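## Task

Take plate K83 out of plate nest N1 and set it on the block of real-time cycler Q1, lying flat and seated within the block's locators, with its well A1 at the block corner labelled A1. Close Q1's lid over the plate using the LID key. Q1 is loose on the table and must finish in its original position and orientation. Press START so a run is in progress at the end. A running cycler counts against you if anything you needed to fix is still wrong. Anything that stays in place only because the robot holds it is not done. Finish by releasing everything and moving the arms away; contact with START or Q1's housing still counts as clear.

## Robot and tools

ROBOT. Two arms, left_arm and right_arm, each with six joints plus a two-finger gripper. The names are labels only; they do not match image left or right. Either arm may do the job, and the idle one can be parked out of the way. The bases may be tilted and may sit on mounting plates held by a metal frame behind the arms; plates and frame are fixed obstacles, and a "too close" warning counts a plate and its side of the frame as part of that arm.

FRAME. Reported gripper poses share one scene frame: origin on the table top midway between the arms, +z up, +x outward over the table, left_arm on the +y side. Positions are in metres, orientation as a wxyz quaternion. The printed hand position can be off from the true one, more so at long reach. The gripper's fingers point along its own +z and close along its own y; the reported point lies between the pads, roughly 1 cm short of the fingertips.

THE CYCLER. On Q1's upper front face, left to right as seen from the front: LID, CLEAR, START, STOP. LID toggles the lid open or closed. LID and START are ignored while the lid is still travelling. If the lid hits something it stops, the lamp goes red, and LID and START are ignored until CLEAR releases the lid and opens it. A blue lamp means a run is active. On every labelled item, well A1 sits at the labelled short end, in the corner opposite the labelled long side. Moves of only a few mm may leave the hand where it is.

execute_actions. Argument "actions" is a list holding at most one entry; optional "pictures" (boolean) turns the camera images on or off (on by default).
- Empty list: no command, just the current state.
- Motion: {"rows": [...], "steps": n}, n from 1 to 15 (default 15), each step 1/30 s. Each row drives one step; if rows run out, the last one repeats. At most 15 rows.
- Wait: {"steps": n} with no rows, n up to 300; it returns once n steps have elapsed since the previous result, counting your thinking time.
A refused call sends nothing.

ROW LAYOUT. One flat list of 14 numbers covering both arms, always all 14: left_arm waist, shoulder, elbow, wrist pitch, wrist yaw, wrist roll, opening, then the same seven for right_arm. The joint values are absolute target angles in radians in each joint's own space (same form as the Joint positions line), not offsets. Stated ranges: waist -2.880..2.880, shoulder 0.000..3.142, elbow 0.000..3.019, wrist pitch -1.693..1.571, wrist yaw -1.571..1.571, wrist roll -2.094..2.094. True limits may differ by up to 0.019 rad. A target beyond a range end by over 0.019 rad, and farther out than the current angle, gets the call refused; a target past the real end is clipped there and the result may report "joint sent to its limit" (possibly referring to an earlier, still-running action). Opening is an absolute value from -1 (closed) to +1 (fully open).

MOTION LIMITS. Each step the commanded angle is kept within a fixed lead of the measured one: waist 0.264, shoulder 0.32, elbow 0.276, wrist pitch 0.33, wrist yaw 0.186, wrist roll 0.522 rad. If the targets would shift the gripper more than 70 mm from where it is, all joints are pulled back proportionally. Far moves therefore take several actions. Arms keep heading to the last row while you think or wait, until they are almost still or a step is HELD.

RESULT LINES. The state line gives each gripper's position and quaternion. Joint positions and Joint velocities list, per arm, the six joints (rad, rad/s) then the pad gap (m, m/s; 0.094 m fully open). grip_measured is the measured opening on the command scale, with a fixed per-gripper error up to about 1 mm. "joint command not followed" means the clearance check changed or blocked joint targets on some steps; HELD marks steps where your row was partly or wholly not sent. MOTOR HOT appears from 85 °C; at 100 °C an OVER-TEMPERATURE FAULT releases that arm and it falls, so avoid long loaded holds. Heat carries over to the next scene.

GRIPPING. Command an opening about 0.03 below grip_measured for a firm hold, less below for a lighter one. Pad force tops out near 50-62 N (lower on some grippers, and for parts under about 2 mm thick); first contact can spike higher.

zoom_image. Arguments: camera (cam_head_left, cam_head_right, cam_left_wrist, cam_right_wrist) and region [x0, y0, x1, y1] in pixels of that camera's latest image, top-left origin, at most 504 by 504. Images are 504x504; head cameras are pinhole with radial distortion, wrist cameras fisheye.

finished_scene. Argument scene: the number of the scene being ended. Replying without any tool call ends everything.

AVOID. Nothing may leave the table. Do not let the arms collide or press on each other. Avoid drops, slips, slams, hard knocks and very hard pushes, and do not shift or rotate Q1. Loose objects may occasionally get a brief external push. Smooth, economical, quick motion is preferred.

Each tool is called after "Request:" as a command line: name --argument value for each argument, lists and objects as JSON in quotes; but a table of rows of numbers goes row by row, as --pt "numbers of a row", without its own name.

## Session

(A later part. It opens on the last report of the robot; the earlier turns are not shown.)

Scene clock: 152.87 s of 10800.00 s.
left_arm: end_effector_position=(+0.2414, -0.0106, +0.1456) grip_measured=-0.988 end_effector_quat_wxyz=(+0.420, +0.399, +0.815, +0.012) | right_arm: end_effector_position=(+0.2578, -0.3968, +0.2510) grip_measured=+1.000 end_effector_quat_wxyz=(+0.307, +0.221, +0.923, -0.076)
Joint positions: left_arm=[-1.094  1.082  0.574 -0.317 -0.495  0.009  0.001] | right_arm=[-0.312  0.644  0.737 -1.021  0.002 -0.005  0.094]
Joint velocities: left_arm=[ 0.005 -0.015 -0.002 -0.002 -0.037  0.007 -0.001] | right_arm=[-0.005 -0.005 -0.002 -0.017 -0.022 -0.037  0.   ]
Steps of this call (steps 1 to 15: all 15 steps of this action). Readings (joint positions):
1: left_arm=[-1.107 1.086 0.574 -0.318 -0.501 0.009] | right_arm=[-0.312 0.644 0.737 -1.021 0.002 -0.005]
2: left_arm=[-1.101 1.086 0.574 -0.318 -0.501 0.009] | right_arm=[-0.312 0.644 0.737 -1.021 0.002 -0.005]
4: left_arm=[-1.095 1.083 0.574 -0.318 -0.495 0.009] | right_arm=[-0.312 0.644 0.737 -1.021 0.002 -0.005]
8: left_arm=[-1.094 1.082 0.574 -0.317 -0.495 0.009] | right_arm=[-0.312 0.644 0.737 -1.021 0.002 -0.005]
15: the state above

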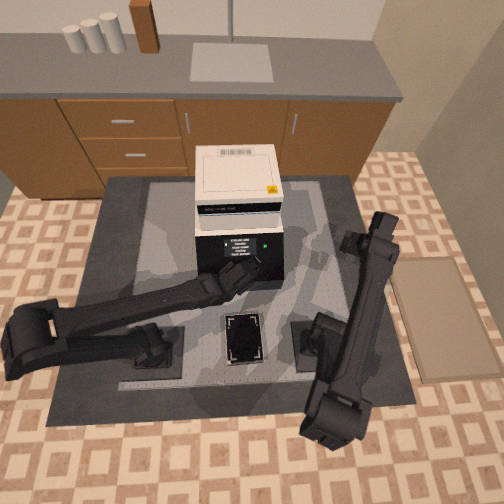

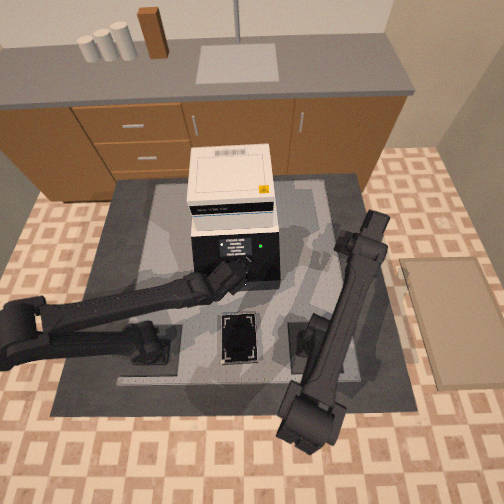

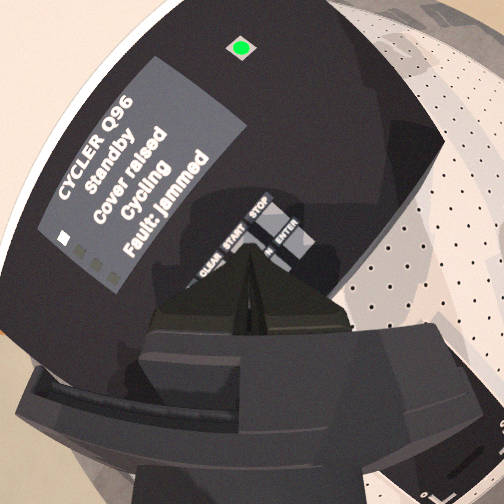

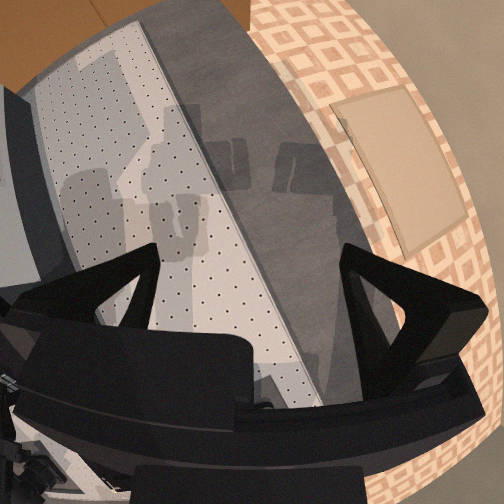

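On the key; press with shoulder too.

Request:
execute_actions --actions '[{"rows":[[-1.07,1.115,0.6,-0.29,-0.51,0,-1,-0.3,0.647,0.75,-1.0,0,0,1]]}]'

Scene clock: 154.70 s of 10800.00 s.
left_arm: end_effector_position=(+0.2417, -0.0105, +0.1453) grip_measured=-0.988 end_effector_quat_wxyz=(+0.421, +0.398, +0.815, +0.013) | right_arm: end_effector_position=(+0.2578, -0.3968, +0.2510) grip_measured=+1.000 end_effector_quat_wxyz=(+0.307, +0.221, +0.923, -0.076)
Joint positions: left_arm=[-1.094  1.083  0.574 -0.316 -0.498  0.009  0.001] | right_arm=[-0.312  0.644  0.737 -1.021  0.002 -0.005  0.094]
Joint velocities: left_arm=[-0.005 -0.005 -0.007  0.002  0.051 -0.037  0.001] | right_arm=[-0.005 -0.015 -0.017  0.012 -0.095 -0.022  0.   ]
Steps of this call (steps 1 to 15: the robot went on to your last target; steps 16 to 40: nothing new was sent; steps 41 to 55: all 15 steps of this action). Readings (joint positions):
41: left_arm=[-1.094 1.083 0.574 -0.316 -0.496 0.009] | right_arm=[-0.312 0.644 0.737 -1.021 0.002 -0.005]
42: left_arm=[-1.094 1.083 0.574 -0.316 -0.498 0.009] | right_arm=[-0.312 0.644 0.737 -1.021 0.002 -0.005]
44: left_arm=[-1.094 1.083 0.574 -0.316 -0.498 0.009] | right_arm=[-0.312 0.644 0.737 -1.021 0.002 -0.005]
48: left_arm=[-1.094 1.083 0.574 -0.316 -0.498 0.009] | right_arm=[-0.312 0.644 0.737 -1.021 0.002 -0.005]
55: the state above

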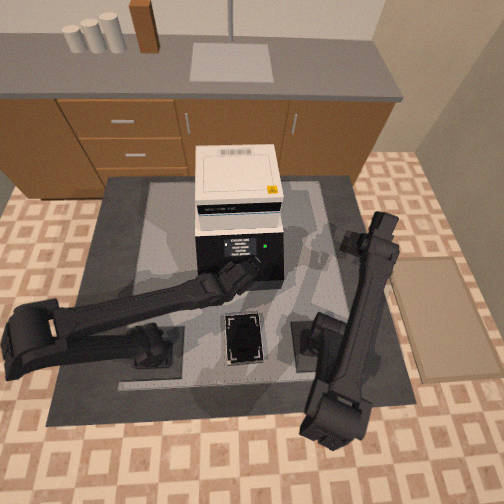

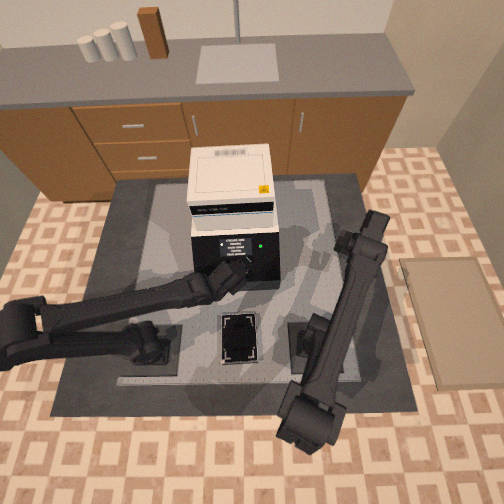

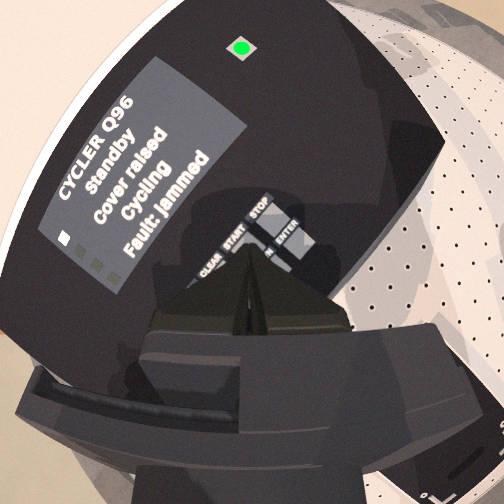

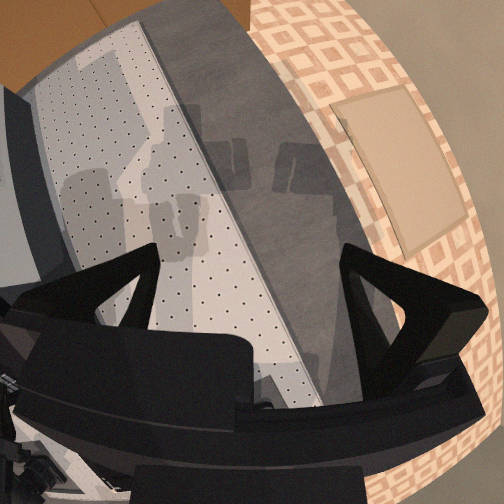

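Request:
execute_actions --actions '[{"rows":[[-1.118,1.05,0.625,-0.295,-0.5,0,-1,-0.3,0.647,0.75,-1.0,0,0,1]],"steps":12}]'

Request:
execute_actions --actions '[{"rows":[[-1.095,1.07,0.625,-0.295,-0.5,0,-1,-0.3,0.647,0.75,-1.0,0,0,1],[-1.09,1.085,0.625,-0.295,-0.5,0,-1,-0.3,0.647,0.75,-1.0,0,0,1],[-1.085,1.10,0.625,-0.295,-0.5,0,-1,-0.3,0.647,0.75,-1.0,0,0,1],[-1.08,1.12,0.625,-0.295,-0.5,0,-1,-0.3,0.647,0.75,-1.0,0,0,1]]}]'

Scene clock: 157.20 s of 10800.00 s.
left_arm: end_effector_position=(+0.2372, -0.0139, +0.1536) grip_measured=-0.988 end_effector_quat_wxyz=(+0.429, +0.400, +0.810, +0.004) | right_arm: end_effector_position=(+0.2578, -0.3968, +0.2510) grip_measured=+1.000 end_effector_quat_wxyz=(+0.307, +0.221, +0.923, -0.076)
Joint positions: left_arm=[-1.109  1.062  0.575 -0.316 -0.498  0.009  0.001] | right_arm=[-0.312  0.644  0.737 -1.021  0.002 -0.005  0.094]
Joint velocities: left_arm=[-0.005 -0.005  0.012 -0.012  0.022  0.037 -0.001] | right_arm=[-0.005  0.015 -0.012 -0.002  0.022  0.022  0.   ]
Steps of this call (steps 1 to 15: the robot went on to your last target; steps 16 to 63: nothing new was sent; steps 64 to 75: all 12 steps of this action). Readings (joint positions):
64: left_arm=[-1.097 1.080 0.575 -0.316 -0.498 0.009] | right_arm=[-0.312 0.644 0.737 -1.021 0.002 -0.005]
65: left_arm=[-1.100 1.077 0.575 -0.316 -0.498 0.009] | right_arm=[-0.312 0.644 0.737 -1.021 0.002 -0.005]
67: left_arm=[-1.106 1.069 0.575 -0.316 -0.498 0.009] | right_arm=[-0.312 0.644 0.737 -1.021 0.002 -0.005]
71: left_arm=[-1.109 1.062 0.575 -0.316 -0.498 0.009] | right_arm=[-0.312 0.644 0.737 -1.021 0.002 -0.005]
75: the state above

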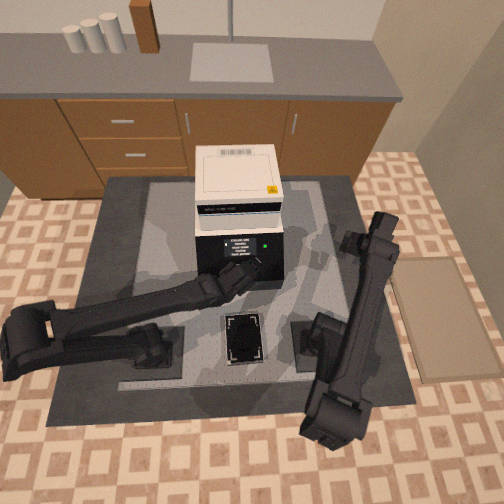

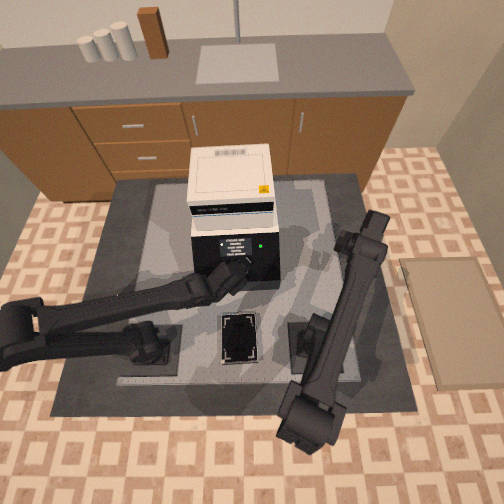

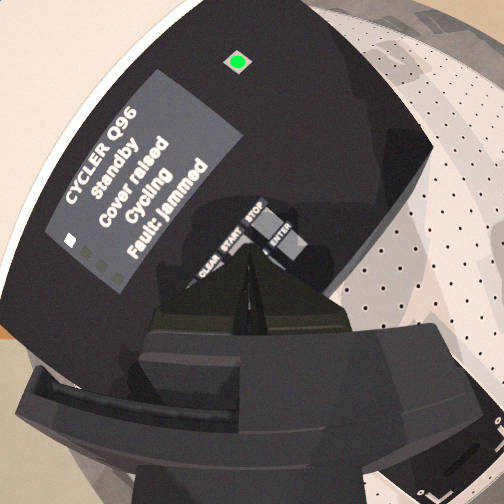

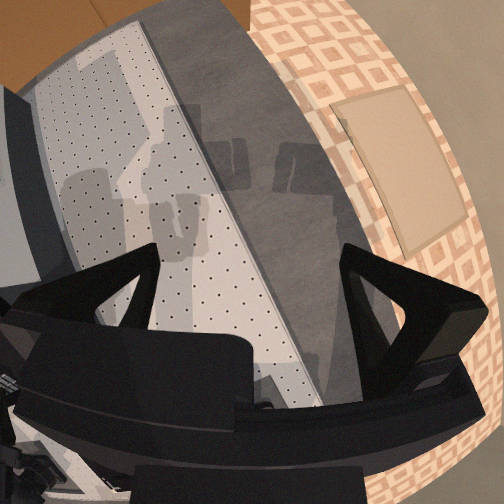

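Scene clock: 157.70 s of 10800.00 s.
left_arm: end_effector_position=(+0.2428, -0.0140, +0.1462) grip_measured=-0.988 end_effector_quat_wxyz=(+0.421, +0.399, +0.815, +0.013) | right_arm: end_effector_position=(+0.2578, -0.3968, +0.2510) grip_measured=+1.000 end_effector_quat_wxyz=(+0.307, +0.221, +0.923, -0.076)
Joint positions: left_arm=[-1.096  1.094  0.583 -0.315 -0.499  0.009  0.001] | right_arm=[-0.312  0.644  0.737 -1.021  0.002 -0.005  0.094]
Joint velocities: left_arm=[-0.005  0.005 -0.017  0.007 -0.081  0.007 -0.001] | right_arm=[-0.015 -0.015  0.012 -0.007 -0.022 -0.022  0.   ]
Steps of this call (steps 1 to 15: all 15 steps of this action). Readings (joint positions):
1: left_arm=[-1.109 1.062 0.575 -0.316 -0.498 0.009] | right_arm=[-0.312 0.644 0.737 -1.021 0.002 -0.005]
2: left_arm=[-1.107 1.063 0.575 -0.316 -0.498 0.009] | right_arm=[-0.312 0.644 0.737 -1.021 0.002 -0.005]
4: left_arm=[-1.102 1.073 0.575 -0.316 -0.498 0.009] | right_arm=[-0.312 0.644 0.737 -1.021 0.002 -0.005]
8: left_arm=[-1.096 1.093 0.583 -0.315 -0.499 0.009] | right_arm=[-0.312 0.644 0.737 -1.021 0.002 -0.005]
15: the state above

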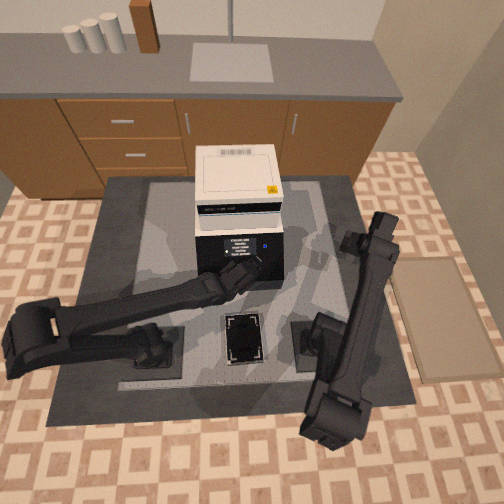

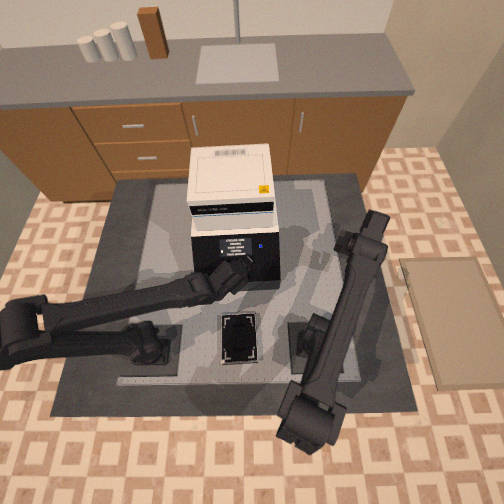

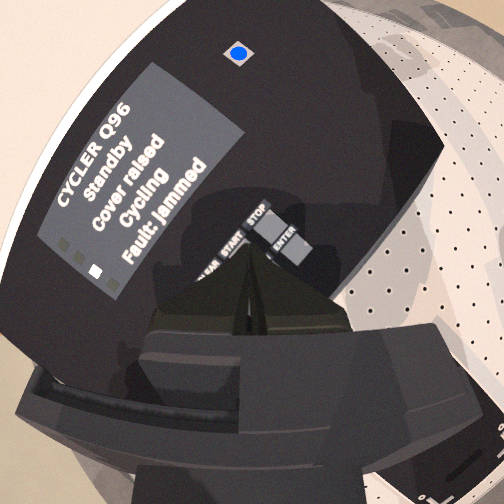

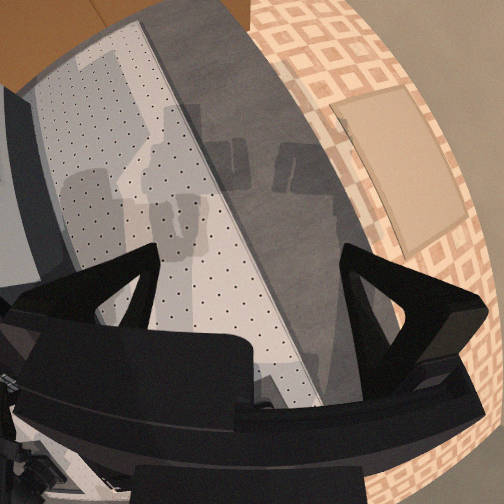

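Request:
execute_actions --actions '[{"rows":[[-1.2,0.95,0.6,-0.35,-0.5,0,-1,-0.3,0.647,0.75,-1.0,0,0,1]]}]' --pictures false

Request:
finished_scene --scene 1

Scene clock: 159.63 s of 10800.00 s.
left_arm: end_effector_position=(+0.2040, -0.0294, +0.1981) grip_measured=-0.988 end_effector_quat_wxyz=(+0.466, +0.415, +0.780, -0.047) | right_arm: end_effector_position=(+0.2578, -0.3968, +0.2510) grip_measured=+1.000 end_effector_quat_wxyz=(+0.307, +0.221, +0.923, -0.076)
Joint positions: left_arm=[-1.204  0.94   0.581 -0.335 -0.501  0.009  0.001] | right_arm=[-0.312  0.644  0.737 -1.021  0.002 -0.005  0.094]
Joint velocities: left_arm=[-0.024  0.005 -0.002  0.002 -0.022 -0.051  0.001] | right_arm=[-0.005 -0.015 -0.002 -0.012 -0.081 -0.007  0.   ]
Steps of this call (steps 1 to 15: the robot went on to your last target; steps 16 to 43: nothing new was sent; steps 44 to 58: all 15 steps of this action). Readings (joint positions):
44: left_arm=[-1.106 1.083 0.583 -0.319 -0.501 0.009] | right_arm=[-0.312 0.644 0.737 -1.021 0.002 -0.005]
45: left_arm=[-1.126 1.061 0.581 -0.328 -0.501 0.009] | right_arm=[-0.312 0.644 0.737 -1.021 0.002 -0.005]
47: left_arm=[-1.175 1.002 0.581 -0.335 -0.501 0.009] | right_arm=[-0.312 0.644 0.737 -1.021 0.002 -0.005]
51: left_arm=[-1.204 0.933 0.581 -0.335 -0.501 0.009] | right_arm=[-0.312 0.644 0.737 -1.021 0.002 -0.005]
58: the state above

The scene is finished: the task was done.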